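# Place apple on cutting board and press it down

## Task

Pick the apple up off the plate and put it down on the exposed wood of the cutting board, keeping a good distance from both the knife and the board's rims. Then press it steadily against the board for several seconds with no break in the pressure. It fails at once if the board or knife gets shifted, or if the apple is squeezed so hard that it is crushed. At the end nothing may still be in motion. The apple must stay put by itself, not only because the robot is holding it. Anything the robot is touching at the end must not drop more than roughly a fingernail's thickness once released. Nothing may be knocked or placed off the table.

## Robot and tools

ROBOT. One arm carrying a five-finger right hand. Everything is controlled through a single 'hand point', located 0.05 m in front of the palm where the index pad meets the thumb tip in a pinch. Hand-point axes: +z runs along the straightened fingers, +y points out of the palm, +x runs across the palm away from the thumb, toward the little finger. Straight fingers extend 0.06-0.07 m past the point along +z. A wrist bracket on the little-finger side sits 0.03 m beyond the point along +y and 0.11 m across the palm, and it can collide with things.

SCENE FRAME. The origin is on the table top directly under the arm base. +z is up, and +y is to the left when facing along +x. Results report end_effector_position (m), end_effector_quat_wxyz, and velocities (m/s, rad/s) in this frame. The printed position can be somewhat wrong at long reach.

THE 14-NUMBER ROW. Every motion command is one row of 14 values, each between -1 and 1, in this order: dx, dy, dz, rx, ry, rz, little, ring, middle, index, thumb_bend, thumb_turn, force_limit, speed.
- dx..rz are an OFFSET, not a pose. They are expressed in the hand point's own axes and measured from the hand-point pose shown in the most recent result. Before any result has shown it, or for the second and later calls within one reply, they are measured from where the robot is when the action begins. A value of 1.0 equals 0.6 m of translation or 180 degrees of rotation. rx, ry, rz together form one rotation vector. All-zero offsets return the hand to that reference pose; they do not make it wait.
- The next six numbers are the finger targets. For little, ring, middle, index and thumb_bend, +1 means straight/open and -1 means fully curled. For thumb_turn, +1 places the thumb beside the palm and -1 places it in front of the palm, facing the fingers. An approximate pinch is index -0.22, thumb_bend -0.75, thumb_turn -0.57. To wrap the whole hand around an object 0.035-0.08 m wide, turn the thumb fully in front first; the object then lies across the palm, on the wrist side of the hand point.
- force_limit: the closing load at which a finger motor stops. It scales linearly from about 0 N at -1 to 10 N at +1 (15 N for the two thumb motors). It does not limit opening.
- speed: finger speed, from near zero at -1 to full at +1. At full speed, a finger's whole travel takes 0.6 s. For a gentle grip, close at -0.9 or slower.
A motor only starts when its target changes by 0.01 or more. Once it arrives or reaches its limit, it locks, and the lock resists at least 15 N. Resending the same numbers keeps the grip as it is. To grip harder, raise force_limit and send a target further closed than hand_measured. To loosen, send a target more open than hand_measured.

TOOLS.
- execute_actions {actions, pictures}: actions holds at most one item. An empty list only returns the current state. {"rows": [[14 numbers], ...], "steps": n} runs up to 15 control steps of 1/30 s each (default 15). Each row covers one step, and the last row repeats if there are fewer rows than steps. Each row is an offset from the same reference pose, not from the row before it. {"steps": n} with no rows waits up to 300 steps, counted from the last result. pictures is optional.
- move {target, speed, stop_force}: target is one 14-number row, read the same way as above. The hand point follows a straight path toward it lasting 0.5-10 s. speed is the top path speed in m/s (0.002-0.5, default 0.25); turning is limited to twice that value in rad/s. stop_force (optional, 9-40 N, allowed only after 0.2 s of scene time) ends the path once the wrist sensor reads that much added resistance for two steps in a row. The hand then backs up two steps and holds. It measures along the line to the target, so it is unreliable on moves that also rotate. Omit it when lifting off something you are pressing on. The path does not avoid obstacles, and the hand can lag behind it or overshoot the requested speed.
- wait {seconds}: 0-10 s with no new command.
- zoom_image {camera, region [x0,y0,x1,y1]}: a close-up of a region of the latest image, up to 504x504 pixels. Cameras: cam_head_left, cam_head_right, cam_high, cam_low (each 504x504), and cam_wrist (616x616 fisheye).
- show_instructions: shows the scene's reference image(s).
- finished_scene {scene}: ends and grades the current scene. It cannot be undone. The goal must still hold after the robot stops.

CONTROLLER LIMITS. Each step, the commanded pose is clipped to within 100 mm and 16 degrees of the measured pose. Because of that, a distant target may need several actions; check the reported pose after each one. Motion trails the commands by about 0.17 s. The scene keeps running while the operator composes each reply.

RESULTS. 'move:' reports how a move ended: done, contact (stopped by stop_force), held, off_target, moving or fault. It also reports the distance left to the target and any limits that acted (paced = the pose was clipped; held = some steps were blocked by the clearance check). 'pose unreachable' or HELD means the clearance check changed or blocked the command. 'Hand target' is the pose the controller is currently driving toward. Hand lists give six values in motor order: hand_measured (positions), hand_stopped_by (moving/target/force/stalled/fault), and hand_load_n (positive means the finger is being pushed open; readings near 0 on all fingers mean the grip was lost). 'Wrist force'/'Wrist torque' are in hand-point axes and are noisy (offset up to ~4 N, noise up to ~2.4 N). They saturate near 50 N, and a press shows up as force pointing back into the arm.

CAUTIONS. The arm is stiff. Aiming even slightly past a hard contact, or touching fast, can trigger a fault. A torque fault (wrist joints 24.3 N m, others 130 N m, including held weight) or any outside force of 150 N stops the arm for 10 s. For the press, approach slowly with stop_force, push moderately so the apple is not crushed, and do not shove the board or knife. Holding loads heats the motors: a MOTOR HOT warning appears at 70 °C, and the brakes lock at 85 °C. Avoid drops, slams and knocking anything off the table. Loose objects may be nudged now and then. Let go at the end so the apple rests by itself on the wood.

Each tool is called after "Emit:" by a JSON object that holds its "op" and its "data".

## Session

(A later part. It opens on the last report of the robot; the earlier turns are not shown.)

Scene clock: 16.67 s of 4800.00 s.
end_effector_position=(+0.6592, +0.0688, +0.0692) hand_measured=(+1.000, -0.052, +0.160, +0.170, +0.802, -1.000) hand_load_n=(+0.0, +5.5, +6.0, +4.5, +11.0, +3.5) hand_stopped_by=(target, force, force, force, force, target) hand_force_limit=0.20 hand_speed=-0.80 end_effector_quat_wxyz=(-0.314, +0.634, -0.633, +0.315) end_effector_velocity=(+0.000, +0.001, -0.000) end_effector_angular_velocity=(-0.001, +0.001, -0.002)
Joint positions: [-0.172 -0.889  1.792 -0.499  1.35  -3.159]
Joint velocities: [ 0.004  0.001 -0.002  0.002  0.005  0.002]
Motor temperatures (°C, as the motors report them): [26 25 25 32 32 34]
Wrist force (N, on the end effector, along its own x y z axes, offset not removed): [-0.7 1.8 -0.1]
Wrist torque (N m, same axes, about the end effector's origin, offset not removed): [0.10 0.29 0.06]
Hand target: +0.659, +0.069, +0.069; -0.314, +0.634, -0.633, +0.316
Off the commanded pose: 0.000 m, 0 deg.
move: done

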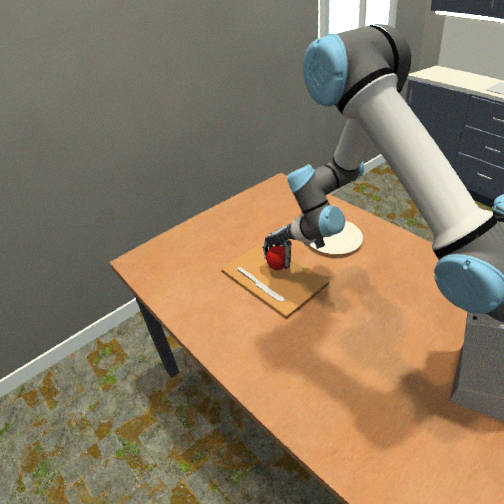

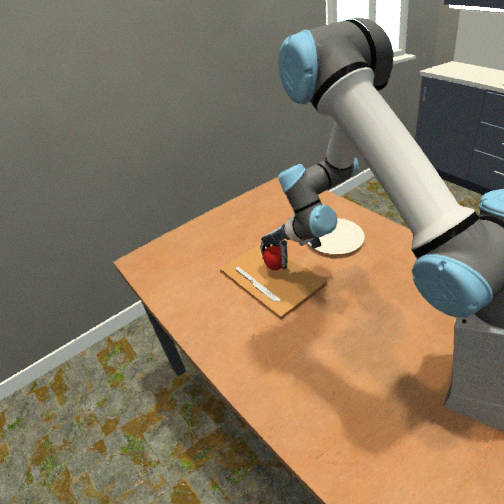

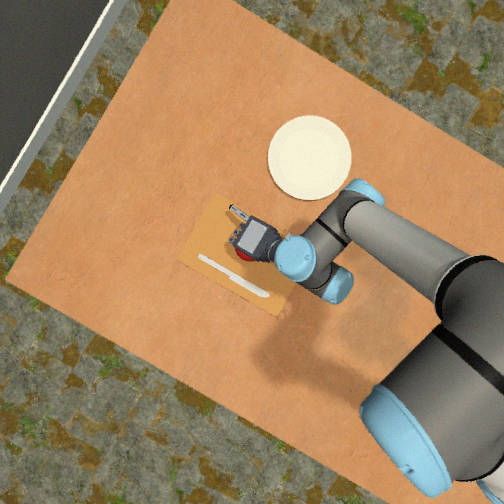

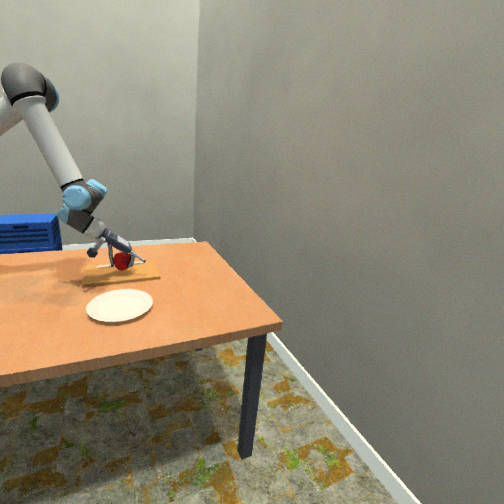

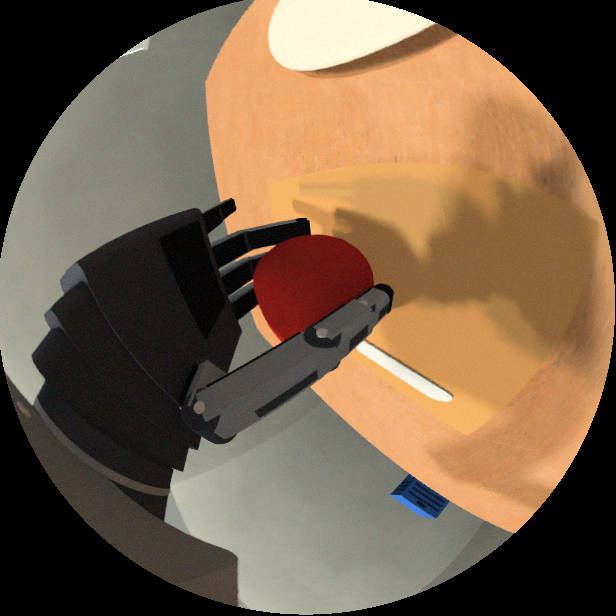

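Emit:
{"op": "move", "data": {"target": [0,0.016,0.012,0,0,0,1,-0.3,-0.6,-0.6,0,-1,0.2,-0.8], "speed": 0.02, "stop_force": 9}}

Emit:
{"op": "move", "data": {"target": [0,0.02,0.015,0,0,0,1,-0.3,-0.6,-0.6,0,-1,0.2,-0.8], "speed": 0.004, "stop_force": 12}}

Emit:
{"op": "execute_actions", "data": {"actions": [{"steps": 20}], "pictures": false}}

Scene clock: 18.90 s of 4800.00 s.
end_effector_position=(+0.6591, +0.0688, +0.0574) hand_measured=(+1.000, -0.052, +0.160, +0.170, +0.802, -1.000) hand_load_n=(+0.0, +5.5, +6.0, +4.5, +11.0, +3.5) hand_stopped_by=(target, force, force, force, force, target) hand_force_limit=0.20 hand_speed=-0.80 end_effector_quat_wxyz=(-0.314, +0.634, -0.633, +0.315) end_effector_velocity=(+0.000, +0.000, -0.002) end_effector_angular_velocity=(-0.000, -0.001, +0.000)
Joint positions: [-0.169 -0.863  1.784 -0.517  1.353 -3.158]
Joint velocities: [ 0.001  0.004 -0.002 -0.003  0.001  0.   ]
Motor temperatures (°C, as the motors report them): [26 25 25 32 32 34]
Wrist force (N, on the end effector, along its own x y z axes, offset not removed): [0.5 1.2 -1.3]
Wrist torque (N m, same axes, about the end effector's origin, offset not removed): [0.19 0.15 -0.04]
Hand target: +0.659, +0.069, +0.057; -0.314, +0.634, -0.633, +0.315
Off the commanded pose: 0.000 m, 0 deg.
move: done

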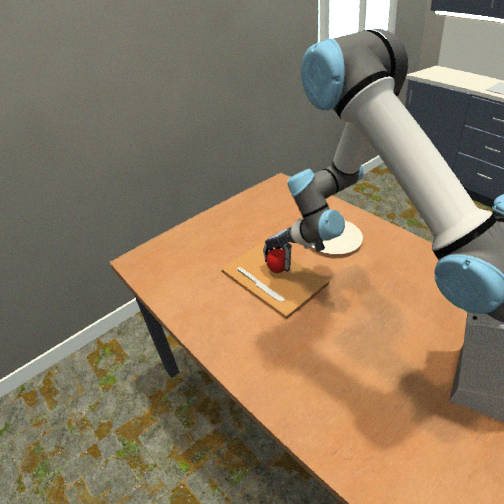

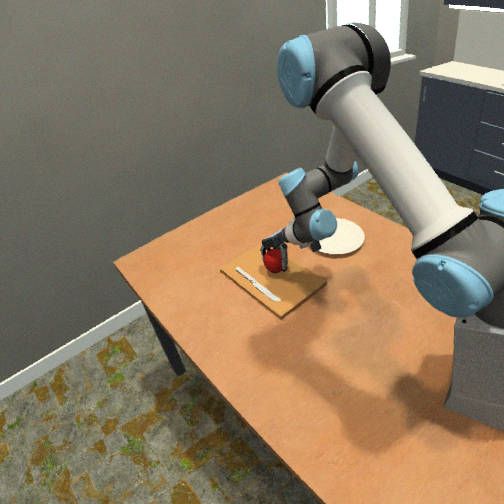

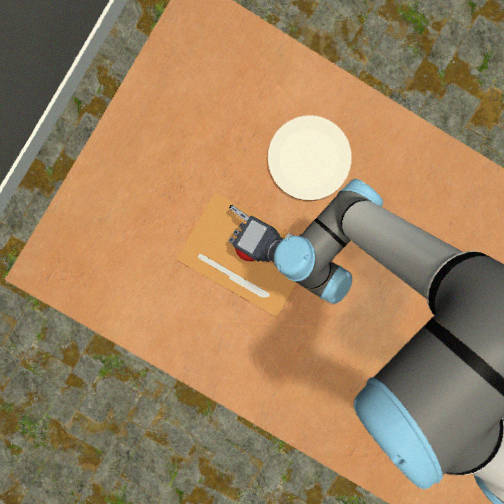

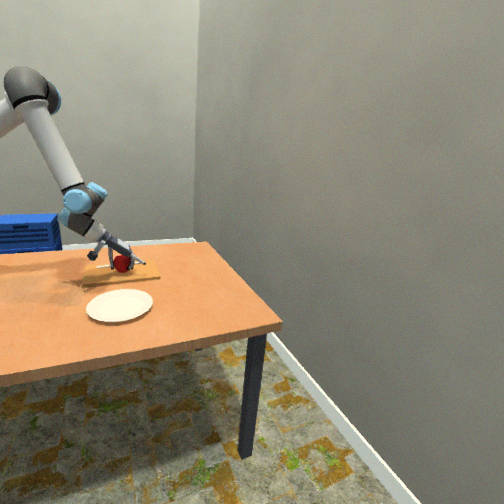

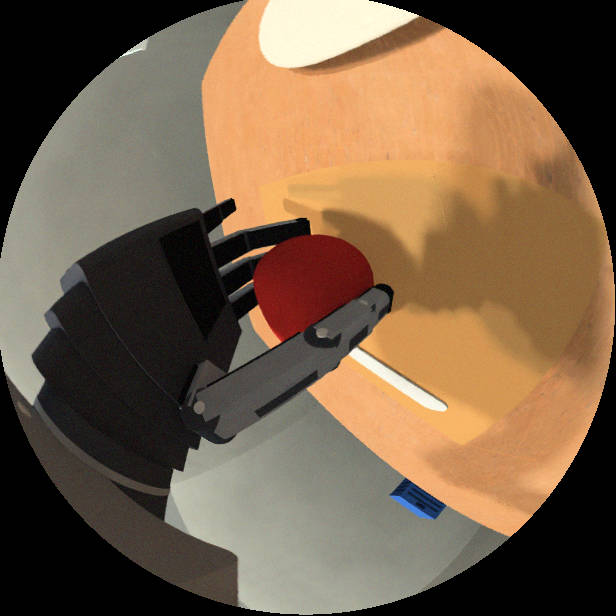

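Scene clock: 21.10 s of 4800.00 s.
end_effector_position=(+0.6593, +0.0688, +0.0502) hand_measured=(+1.000, -0.052, +0.160, +0.170, +0.802, -1.000) hand_load_n=(+0.0, +4.5, +4.5, +2.5, +11.5, +2.0) hand_stopped_by=(target, force, force, force, force, target) hand_force_limit=0.20 hand_speed=-0.80 end_effector_quat_wxyz=(-0.314, +0.634, -0.633, +0.316) end_effector_velocity=(+0.002, -0.002, +0.002) end_effector_angular_velocity=(-0.001, -0.004, -0.002)
Joint positions: [-0.167 -0.846  1.778 -0.528  1.354 -3.157]
Joint velocities: [-0.002 -0.004 -0.     0.     0.     0.   ]
Motor temperatures (°C, as the motors report them): [26 25 25 32 32 34]
Wrist force (N, on the end effector, along its own x y z axes, offset not removed): [2.2 -5.4 -15.9]
Wrist torque (N m, same axes, about the end effector's origin, offset not removed): [0.07 0.54 -0.04]
Hand target: +0.659, +0.069, +0.050; -0.314, +0.634, -0.633, +0.316
Off the commanded pose: 0.008 m, 0 deg.
move: contact

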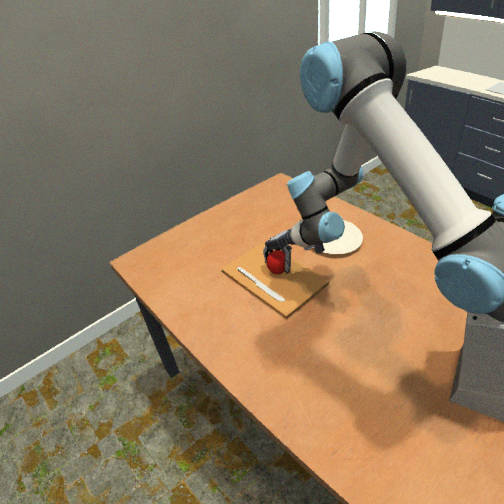

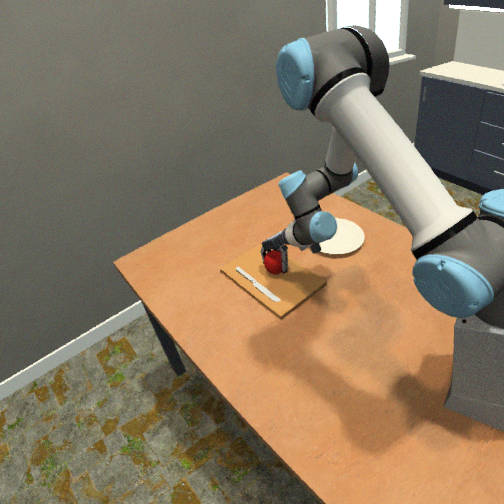

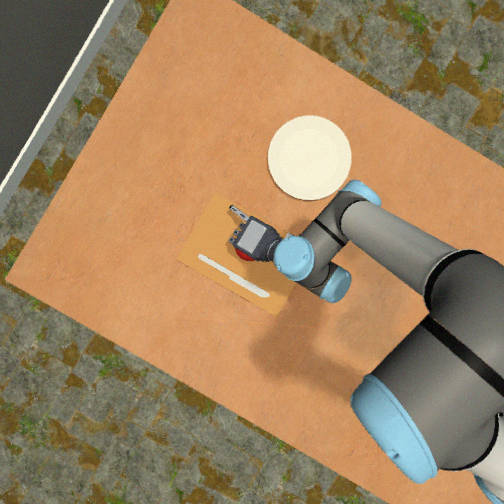

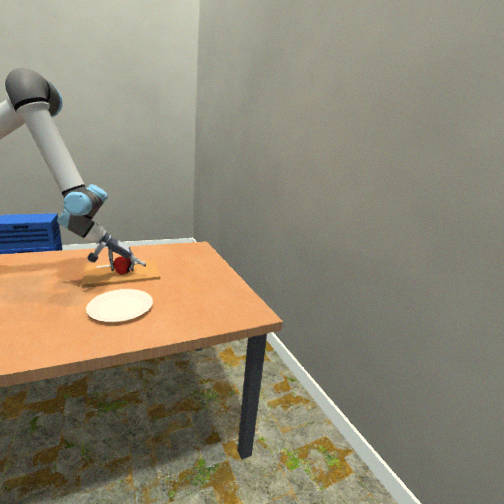

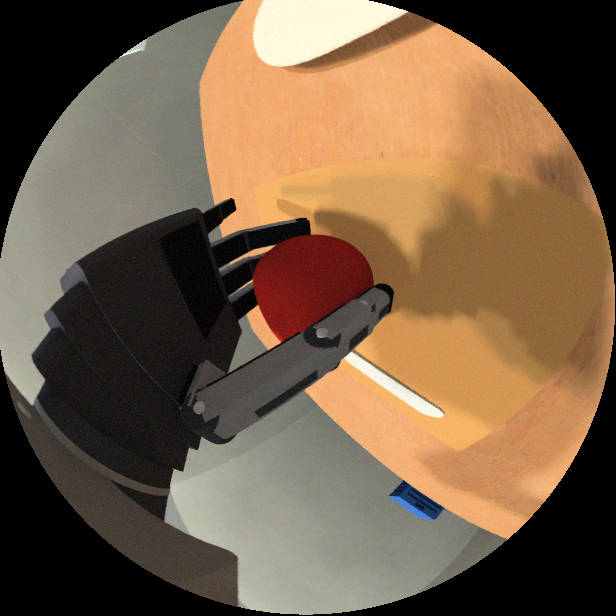

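Scene clock: 21.77 s of 4800.00 s.
end_effector_position=(+0.6591, +0.0688, +0.0504) hand_measured=(+1.000, -0.052, +0.160, +0.170, +0.802, -1.000) hand_load_n=(+0.0, +5.5, +5.5, +4.0, +11.0, +3.0) hand_stopped_by=(target, force, force, force, force, target) hand_force_limit=0.20 hand_speed=-0.80 end_effector_quat_wxyz=(-0.314, +0.634, -0.633, +0.316) end_effector_velocity=(-0.000, +0.000, -0.000) end_effector_angular_velocity=(+0.000, +0.001, +0.000)
Joint positions: [-0.167 -0.847  1.778 -0.528  1.354 -3.157]
Joint velocities: [ 0.     0.    -0.     0.001  0.    -0.   ]
Motor temperatures (°C, as the motors report them): [26 25 25 32 32 34]
Wrist force (N, on the end effector, along its own x y z axes, offset not removed): [1.8 -2.8 -4.4]
Wrist torque (N m, same axes, about the end effector's origin, offset not removed): [-0.06 0.28 -0.01]
Hand target: +0.659, +0.069, +0.050; -0.314, +0.634, -0.633, +0.316
Off the commanded pose: 0.008 m, 0 deg.
Steps of this call (steps 1 to 20: nothing new was sent). Readings (end_effector_position | what the end effector reports):
1: (+0.6593, +0.0688, +0.0502) | hand_measured=(+1.000, -0.052, +0.160, +0.170, +0.802, -1.000) hand_load_n=(+0.0, +4.5, +4.5, +2.5, +12.0, +2.0) hand_stopped_by=(target, force, force, force, force, target) hand_force_limit=0.20 hand_speed=-0.80
2: (+0.6593, +0.0688, +0.0503) | hand_measured=(+1.000, -0.052, +0.160, +0.170, +0.802, -1.000) hand_load_n=(+0.0, +5.0, +4.5, +3.0, +11.5, +2.0) hand_stopped_by=(target, force, force, force, force, target) hand_force_limit=0.20 hand_speed=-0.80
4: (+0.6593, +0.0688, +0.0503) | hand_measured=(+1.000, -0.052, +0.160, +0.170, +0.802, -1.000) hand_load_n=(+0.0, +5.0, +5.0, +3.0, +11.5, +2.5) hand_stopped_by=(target, force, force, force, force, target) hand_force_limit=0.20 hand_speed=-0.80
8: (+0.6592, +0.0688, +0.0503) | hand_measured=(+1.000, -0.052, +0.160, +0.170, +0.802, -1.000) hand_load_n=(+0.0, +5.5, +5.5, +3.5, +11.0, +2.5) hand_stopped_by=(target, force, force, force, force, target) hand_force_limit=0.20 hand_speed=-0.80
20: the state above

Emit:
{"op": "execute_actions", "data": {"actions": [{"rows": [[0,0.00056,0.00042,0,0,0,1,-0.3,-0.6,-0.6,0,-1,0.2,-0.8]], "steps": 15}], "pictures": false}}

Emit:
{"op": "execute_actions", "data": {"actions": [{"steps": 30}], "pictures": false}}

Scene clock: 22.97 s of 4800.00 s.
end_effector_position=(+0.6591, +0.0687, +0.0500) hand_measured=(+1.000, -0.052, +0.160, +0.170, +0.802, -1.000) hand_load_n=(+0.0, +5.0, +5.0, +3.5, +11.0, +2.5) hand_stopped_by=(target, force, force, force, force, target) hand_force_limit=0.20 hand_speed=-0.80 end_effector_quat_wxyz=(-0.314, +0.634, -0.633, +0.316) end_effector_velocity=(+0.000, +0.000, -0.000) end_effector_angular_velocity=(-0.000, +0.000, -0.000)
Joint positions: [-0.167 -0.846  1.778 -0.528  1.354 -3.157]
Joint velocities: [ 0.     0.001 -0.    -0.     0.001  0.   ]
Motor temperatures (°C, as the motors report them): [26 25 25 32 32 34]
Wrist force (N, on the end effector, along its own x y z axes, offset not removed): [2.2 -11.6 -13.8]
Wrist torque (N m, same axes, about the end effector's origin, offset not removed): [-0.12 0.43 -0.12]
Hand target: +0.659, +0.069, +0.050; -0.314, +0.634, -0.633, +0.316
Off the commanded pose: 0.000 m, 0 deg.
Steps of this call (steps 1 to 21: nothing new was sent; steps 22 to 36: all 15 steps of this action). Readings (end_effector_position | what the end effector reports):
22: (+0.6591, +0.0688, +0.0504) | hand_measured=(+1.000, -0.052, +0.160, +0.170, +0.802, -1.000) hand_load_n=(+0.0, +5.5, +5.5, +4.0, +11.0, +3.0) hand_stopped_by=(target, force, force, force, force, target) hand_force_limit=0.20 hand_speed=-0.80
23: (+0.6591, +0.0688, +0.0504) | hand_measured=(+1.000, -0.052, +0.160, +0.170, +0.802, -1.000) hand_load_n=(+0.0, +5.5, +5.5, +4.0, +11.0, +3.0) hand_stopped_by=(target, force, force, force, force, target) hand_force_limit=0.20 hand_speed=-0.80
25: (+0.6591, +0.0688, +0.0503) | hand_measured=(+1.000, -0.052, +0.160, +0.170, +0.802, -1.000) hand_load_n=(+0.0, +5.5, +5.5, +4.0, +11.0, +3.0) hand_stopped_by=(target, force, force, force, force, target) hand_force_limit=0.20 hand_speed=-0.80
29: (+0.6590, +0.0688, +0.0501) | hand_measured=(+1.000, -0.052, +0.160, +0.170, +0.802, -1.000) hand_load_n=(+0.0, +5.5, +5.5, +4.0, +10.5, +2.5) hand_stopped_by=(target, force, force, force, force, target) hand_force_limit=0.20 hand_speed=-0.80
36: the state above

Scene clock: 23.97 s of 4800.00 s.
end_effector_position=(+0.6591, +0.0688, +0.0499) hand_measured=(+1.000, -0.052, +0.160, +0.170, +0.802, -1.000) hand_load_n=(+0.0, +5.0, +5.0, +3.0, +11.0, +2.0) hand_stopped_by=(target, force, force, force, force, target) hand_force_limit=0.20 hand_speed=-0.80 end_effector_quat_wxyz=(-0.314, +0.634, -0.633, +0.316) end_effector_velocity=(-0.000, -0.000, -0.000) end_effector_angular_velocity=(-0.000, +0.000, -0.001)
Joint positions: [-0.167 -0.846  1.778 -0.528  1.354 -3.157]
Joint velocities: [-0.001 -0.     0.     0.    -0.    -0.   ]
Motor temperatures (°C, as the motors report them): [26 25 25 32 32 34]
Wrist force (N, on the end effector, along its own x y z axes, offset not removed): [2.8 -11.7 -15.9]
Wrist torque (N m, same axes, about the end effector's origin, offset not removed): [-0.08 0.35 -0.02]
Hand target: +0.659, +0.069, +0.050; -0.314, +0.634, -0.633, +0.316
Off the commanded pose: 0.000 m, 0 deg.
Steps of this call (steps 1 to 30: nothing new was sent). Readings (end_effector_position | what the end effector reports):
1: (+0.6591, +0.0687, +0.0500) | hand_measured=(+1.000, -0.052, +0.160, +0.170, +0.802, -1.000) hand_load_n=(+0.0, +5.0, +5.0, +3.5, +11.0, +2.5) hand_stopped_by=(target, force, force, force, force, target) hand_force_limit=0.20 hand_speed=-0.80
2: (+0.6591, +0.0687, +0.0500) | hand_measured=(+1.000, -0.052, +0.160, +0.170, +0.802, -1.000) hand_load_n=(+0.0, +5.0, +5.0, +3.5, +11.0, +2.5) hand_stopped_by=(target, force, force, force, force, target) hand_force_limit=0.20 hand_speed=-0.80
4: (+0.6591, +0.0687, +0.0500) | hand_measured=(+1.000, -0.052, +0.160, +0.170, +0.802, -1.000) hand_load_n=(+0.0, +5.0, +5.0, +3.5, +11.0, +2.5) hand_stopped_by=(target, force, force, force, force, target) hand_force_limit=0.20 hand_speed=-0.80
8: (+0.6591, +0.0688, +0.0499) | hand_measured=(+1.000, -0.052, +0.160, +0.170, +0.802, -1.000) hand_load_n=(+0.0, +5.0, +5.0, +3.0, +11.0, +2.5) hand_stopped_by=(target, force, force, force, force, target) hand_force_limit=0.20 hand_speed=-0.80
30: the state above

Emit:
{"op": "wait", "data": {"seconds": 6}}

Scene clock: 30.20 s of 4800.00 s.
end_effector_position=(+0.6591, +0.0688, +0.0499) hand_measured=(+1.000, -0.052, +0.160, +0.170, +0.802, -1.000) hand_load_n=(+0.0, +5.0, +5.0, +3.0, +11.0, +2.0) hand_stopped_by=(target, force, force, force, force, target) hand_force_limit=0.20 hand_speed=-0.80 end_effector_quat_wxyz=(-0.314, +0.634, -0.633, +0.316) end_effector_velocity=(-0.000, -0.000, -0.000) end_effector_angular_velocity=(-0.000, +0.001, -0.001)
Joint positions: [-0.167 -0.846  1.778 -0.528  1.354 -3.157]
Joint velocities: [-0.     0.     0.     0.     0.001  0.   ]
Motor temperatures (°C, as the motors report them): [26 25 25 32 32 34]
Wrist force (N, on the end effector, along its own x y z axes, offset not removed): [2.6 -11.2 -14.3]
Wrist torque (N m, same axes, about the end effector's origin, offset not removed): [-0.11 0.25 -0.09]
Hand target: +0.659, +0.069, +0.050; -0.314, +0.634, -0.633, +0.316
Off the commanded pose: 0.000 m, 0 deg.
Steps of this call (steps 1 to 100: nothing new was sent; then 2.90 s passed at rest). Readings (end_effector_position | what the end effector reports):
1: (+0.6591, +0.0688, +0.0499) | hand_measured=(+1.000, -0.052, +0.160, +0.170, +0.802, -1.000) hand_load_n=(+0.0, +5.0, +5.0, +3.0, +11.0, +2.0) hand_stopped_by=(target, force, force, force, force, target) hand_force_limit=0.20 hand_speed=-0.80
2: (+0.6591, +0.0688, +0.0499) | hand_measured=(+1.000, -0.052, +0.160, +0.170, +0.802, -1.000) hand_load_n=(+0.0, +5.0, +5.0, +3.0, +11.0, +2.0) hand_stopped_by=(target, force, force, force, force, target) hand_force_limit=0.20 hand_speed=-0.80
4: (+0.6591, +0.0688, +0.0499) | hand_measured=(+1.000, -0.052, +0.160, +0.170, +0.802, -1.000) hand_load_n=(+0.0, +5.0, +5.0, +3.0, +11.0, +2.0) hand_stopped_by=(target, force, force, force, force, target) hand_force_limit=0.20 hand_speed=-0.80
8: (+0.6591, +0.0688, +0.0499) | hand_measured=(+1.000, -0.052, +0.160, +0.170, +0.802, -1.000) hand_load_n=(+0.0, +5.0, +5.0, +3.0, +11.0, +2.0) hand_stopped_by=(target, force, force, force, force, target) hand_force_limit=0.20 hand_speed=-0.80
100: the state above

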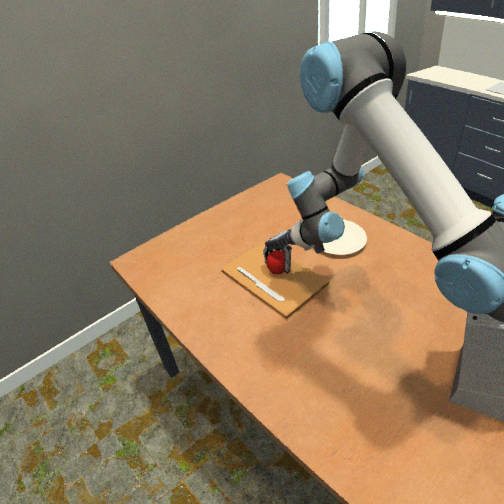

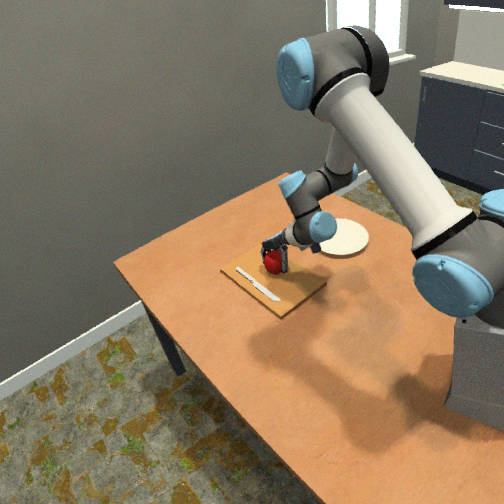

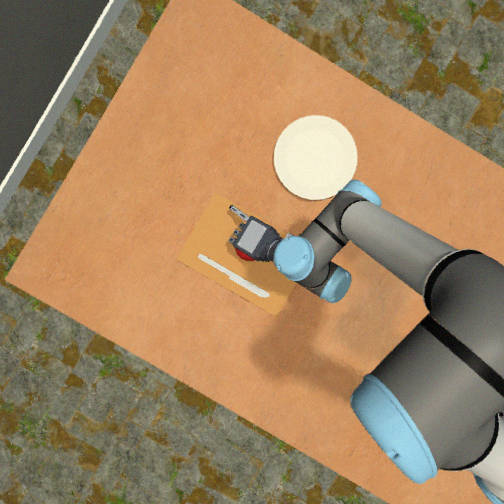

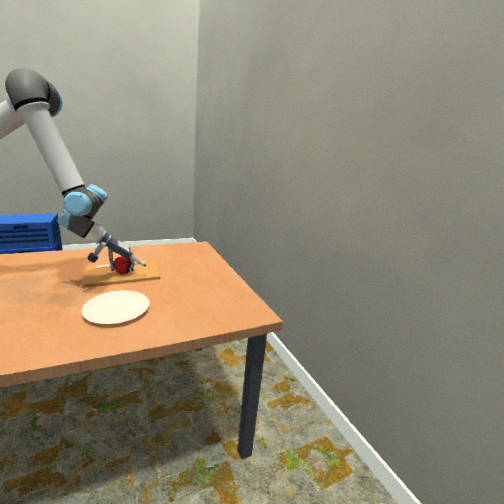

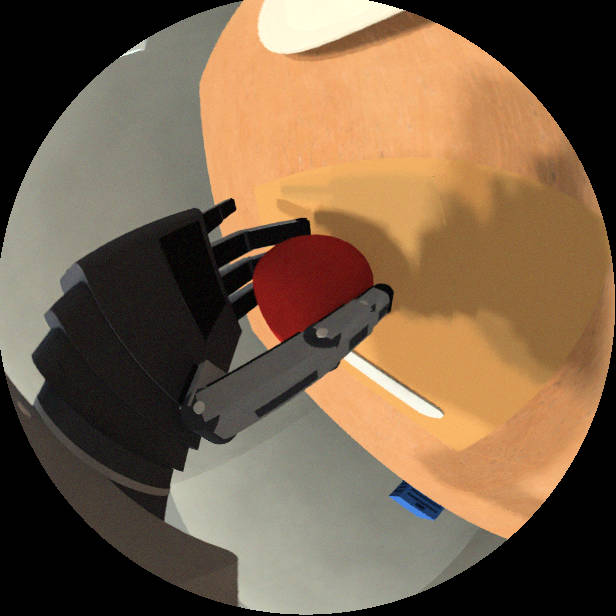

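Emit:
{"op": "execute_actions", "data": {"actions": [{"rows": [[0,0.00012,0.00006,0,0,0,1,-0.3,-0.6,-0.6,0,-1,0.2,-0.8]], "steps": 15}], "pictures": false}}

Emit:
{"op": "execute_actions", "data": {"actions": [{"steps": 75}], "pictures": false}}

Emit:
{"op": "execute_actions", "data": {"actions": [{"steps": 90}]}}

Scene clock: 31.93 s of 4800.00 s.
end_effector_position=(+0.6591, +0.0688, +0.0499) hand_measured=(+1.000, -0.052, +0.160, +0.170, +0.802, -1.000) hand_load_n=(+0.0, +5.0, +4.5, +3.0, +11.0, +2.0) hand_stopped_by=(target, force, force, force, force, target) hand_force_limit=0.20 hand_speed=-0.80 end_effector_quat_wxyz=(-0.314, +0.634, -0.633, +0.316) end_effector_velocity=(+0.000, +0.000, -0.000) end_effector_angular_velocity=(-0.000, -0.000, -0.000)
Joint positions: [-0.167 -0.846  1.778 -0.528  1.354 -3.157]
Joint velocities: [ 0.  0. -0. -0.  0.  0.]
Motor temperatures (°C, as the motors report them): [26 25 25 32 32 34]
Wrist force (N, on the end effector, along its own x y z axes, offset not removed): [2.6 -14.8 -16.3]
Wrist torque (N m, same axes, about the end effector's origin, offset not removed): [-0.43 0.50 -0.18]
Hand target: +0.659, +0.069, +0.050; -0.314, +0.634, -0.633, +0.316
Off the commanded pose: 0.000 m, 0 deg.
Steps of this call (steps 1 to 37: nothing new was sent; steps 38 to 52: all 15 steps of this action). Readings (end_effector_position | what the end effector reports):
38: (+0.6591, +0.0688, +0.0499) | hand_measured=(+1.000, -0.052, +0.160, +0.170, +0.802, -1.000) hand_load_n=(+0.0, +5.0, +5.0, +3.0, +11.0, +2.0) hand_stopped_by=(target, force, force, force, force, target) hand_force_limit=0.20 hand_speed=-0.80
39: (+0.6591, +0.0688, +0.0499) | hand_measured=(+1.000, -0.052, +0.160, +0.170, +0.802, -1.000) hand_load_n=(+0.0, +5.0, +5.0, +3.0, +11.0, +2.0) hand_stopped_by=(target, force, force, force, force, target) hand_force_limit=0.20 hand_speed=-0.80
41: (+0.6591, +0.0688, +0.0499) | hand_measured=(+1.000, -0.052, +0.160, +0.170, +0.802, -1.000) hand_load_n=(+0.0, +5.0, +5.0, +3.0, +11.0, +2.0) hand_stopped_by=(target, force, force, force, force, target) hand_force_limit=0.20 hand_speed=-0.80
45: (+0.6591, +0.0688, +0.0499) | hand_measured=(+1.000, -0.052, +0.160, +0.170, +0.802, -1.000) hand_load_n=(+0.0, +5.0, +5.0, +3.0, +11.0, +2.0) hand_stopped_by=(target, force, force, force, force, target) hand_force_limit=0.20 hand_speed=-0.80
52: the state above

Scene clock: 34.43 s of 4800.00 s.
end_effector_position=(+0.6591, +0.0688, +0.0499) hand_measured=(+1.000, -0.052, +0.160, +0.170, +0.802, -1.000) hand_load_n=(+0.0, +5.0, +4.5, +3.0, +11.0, +2.0) hand_stopped_by=(target, force, force, force, force, target) hand_force_limit=0.20 hand_speed=-0.80 end_effector_quat_wxyz=(-0.314, +0.634, -0.633, +0.316) end_effector_velocity=(+0.000, -0.001, -0.000) end_effector_angular_velocity=(-0.000, -0.000, -0.001)
Joint positions: [-0.167 -0.846  1.778 -0.528  1.354 -3.157]
Joint velocities: [-0.001  0.    -0.    -0.    -0.     0.   ]
Motor temperatures (°C, as the motors report them): [26 25 25 32 32 34]
Wrist force (N, on the end effector, along its own x y z axes, offset not removed): [1.7 -12.1 -19.5]
Wrist torque (N m, same axes, about the end effector's origin, offset not removed): [0.18 0.59 -0.24]
Hand target: +0.659, +0.069, +0.050; -0.314, +0.634, -0.633, +0.316
Off the commanded pose: 0.000 m, 0 deg.
Steps of this call (steps 1 to 75: nothing new was sent). Readings (end_effector_position | what the end effector reports):
1: (+0.6591, +0.0688, +0.0499) | hand_measured=(+1.000, -0.052, +0.160, +0.170, +0.802, -1.000) hand_load_n=(+0.0, +5.0, +4.5, +3.0, +11.0, +2.0) hand_stopped_by=(target, force, force, force, force, target) hand_force_limit=0.20 hand_speed=-0.80
2: (+0.6591, +0.0688, +0.0499) | hand_measured=(+1.000, -0.052, +0.160, +0.170, +0.802, -1.000) hand_load_n=(+0.0, +5.0, +4.5, +3.0, +11.0, +2.0) hand_stopped_by=(target, force, force, force, force, target) hand_force_limit=0.20 hand_speed=-0.80
4: (+0.6591, +0.0688, +0.0499) | hand_measured=(+1.000, -0.052, +0.160, +0.170, +0.802, -1.000) hand_load_n=(+0.0, +5.0, +4.5, +3.0, +11.0, +2.0) hand_stopped_by=(target, force, force, force, force, target) hand_force_limit=0.20 hand_speed=-0.80
8: (+0.6591, +0.0688, +0.0499) | hand_measured=(+1.000, -0.052, +0.160, +0.170, +0.802, -1.000) hand_load_n=(+0.0, +5.0, +4.5, +3.0, +11.0, +2.0) hand_stopped_by=(target, force, force, force, force, target) hand_force_limit=0.20 hand_speed=-0.80
75: the state above

Scene clock: 37.43 s of 4800.00 s.
end_effector_position=(+0.6591, +0.0688, +0.0499) hand_measured=(+1.000, -0.052, +0.160, +0.170, +0.802, -1.000) hand_load_n=(+0.0, +5.0, +4.5, +3.0, +11.0, +2.0) hand_stopped_by=(target, force, force, force, force, target) hand_force_limit=0.20 hand_speed=-0.80 end_effector_quat_wxyz=(-0.314, +0.634, -0.633, +0.316) end_effector_velocity=(-0.001, +0.002, -0.001) end_effector_angular_velocity=(+0.001, +0.001, +0.002)
Joint positions: [-0.167 -0.846  1.778 -0.528  1.354 -3.157]
Joint velocities: [ 0.002  0.001 -0.     0.    -0.     0.   ]
Motor temperatures (°C, as the motors report them): [26 25 25 32 32 34]
Wrist force (N, on the end effector, along its own x y z axes, offset not removed): [2.3 -13.6 -18.0]
Wrist torque (N m, same axes, about the end effector's origin, offset not removed): [-0.17 0.58 -0.21]
Hand target: +0.659, +0.069, +0.050; -0.314, +0.634, -0.633, +0.316
Off the commanded pose: 0.000 m, 0 deg.
Steps of this call (steps 1 to 90: nothing new was sent). Readings (end_effector_position | what the end effector reports):
1: (+0.6591, +0.0688, +0.0499) | hand_measured=(+1.000, -0.052, +0.160, +0.170, +0.802, -1.000) hand_load_n=(+0.0, +5.0, +4.5, +3.0, +11.0, +2.0) hand_stopped_by=(target, force, force, force, force, target) hand_force_limit=0.20 hand_speed=-0.80
2: (+0.6591, +0.0688, +0.0499) | hand_measured=(+1.000, -0.052, +0.160, +0.170, +0.802, -1.000) hand_load_n=(+0.0, +5.0, +4.5, +3.0, +11.0, +2.0) hand_stopped_by=(target, force, force, force, force, target) hand_force_limit=0.20 hand_speed=-0.80
4: (+0.6591, +0.0688, +0.0499) | hand_measured=(+1.000, -0.052, +0.160, +0.170, +0.802, -1.000) hand_load_n=(+0.0, +5.0, +4.5, +3.0, +11.0, +2.0) hand_stopped_by=(target, force, force, force, force, target) hand_force_limit=0.20 hand_speed=-0.80
8: (+0.6591, +0.0688, +0.0499) | hand_measured=(+1.000, -0.052, +0.160, +0.170, +0.802, -1.000) hand_load_n=(+0.0, +5.0, +4.5, +3.0, +11.0, +2.0) hand_stopped_by=(target, force, force, force, force, target) hand_force_limit=0.20 hand_speed=-0.80
90: the state above

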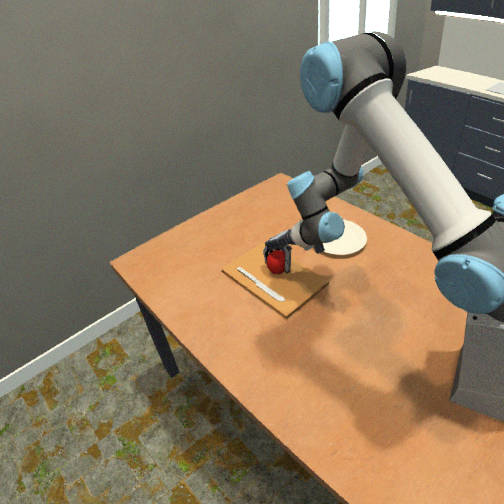

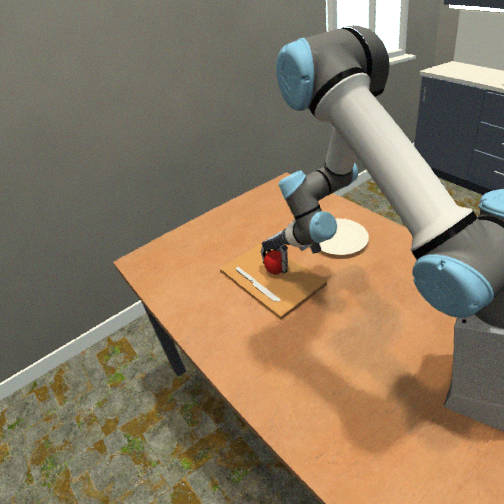

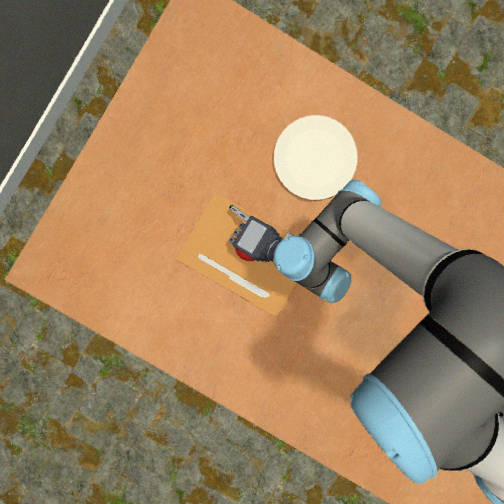

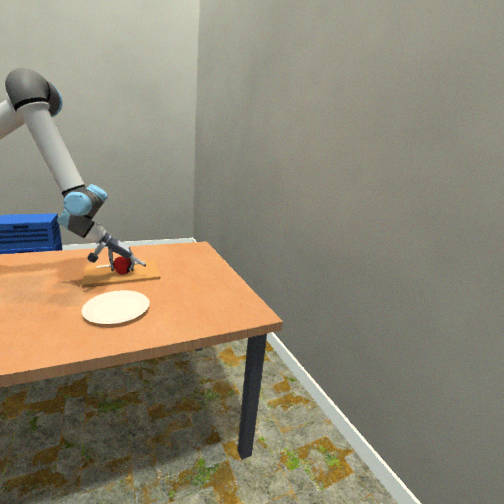

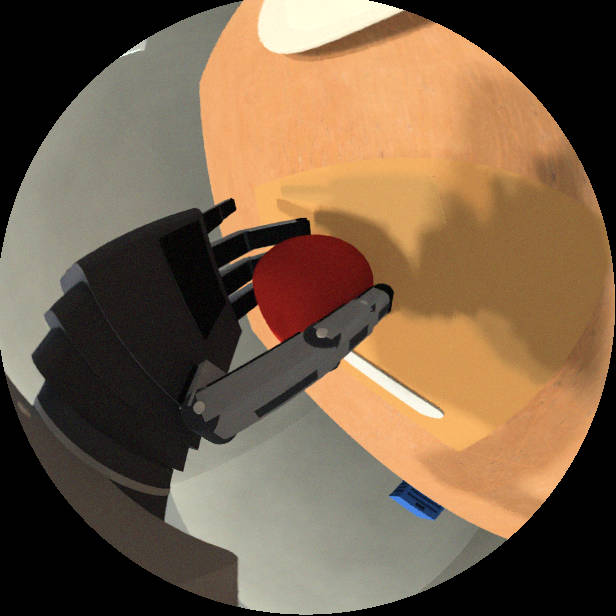

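Emit:
{"op": "finished_scene", "data": {"scene": 2}}

The scene is finished: the task was done.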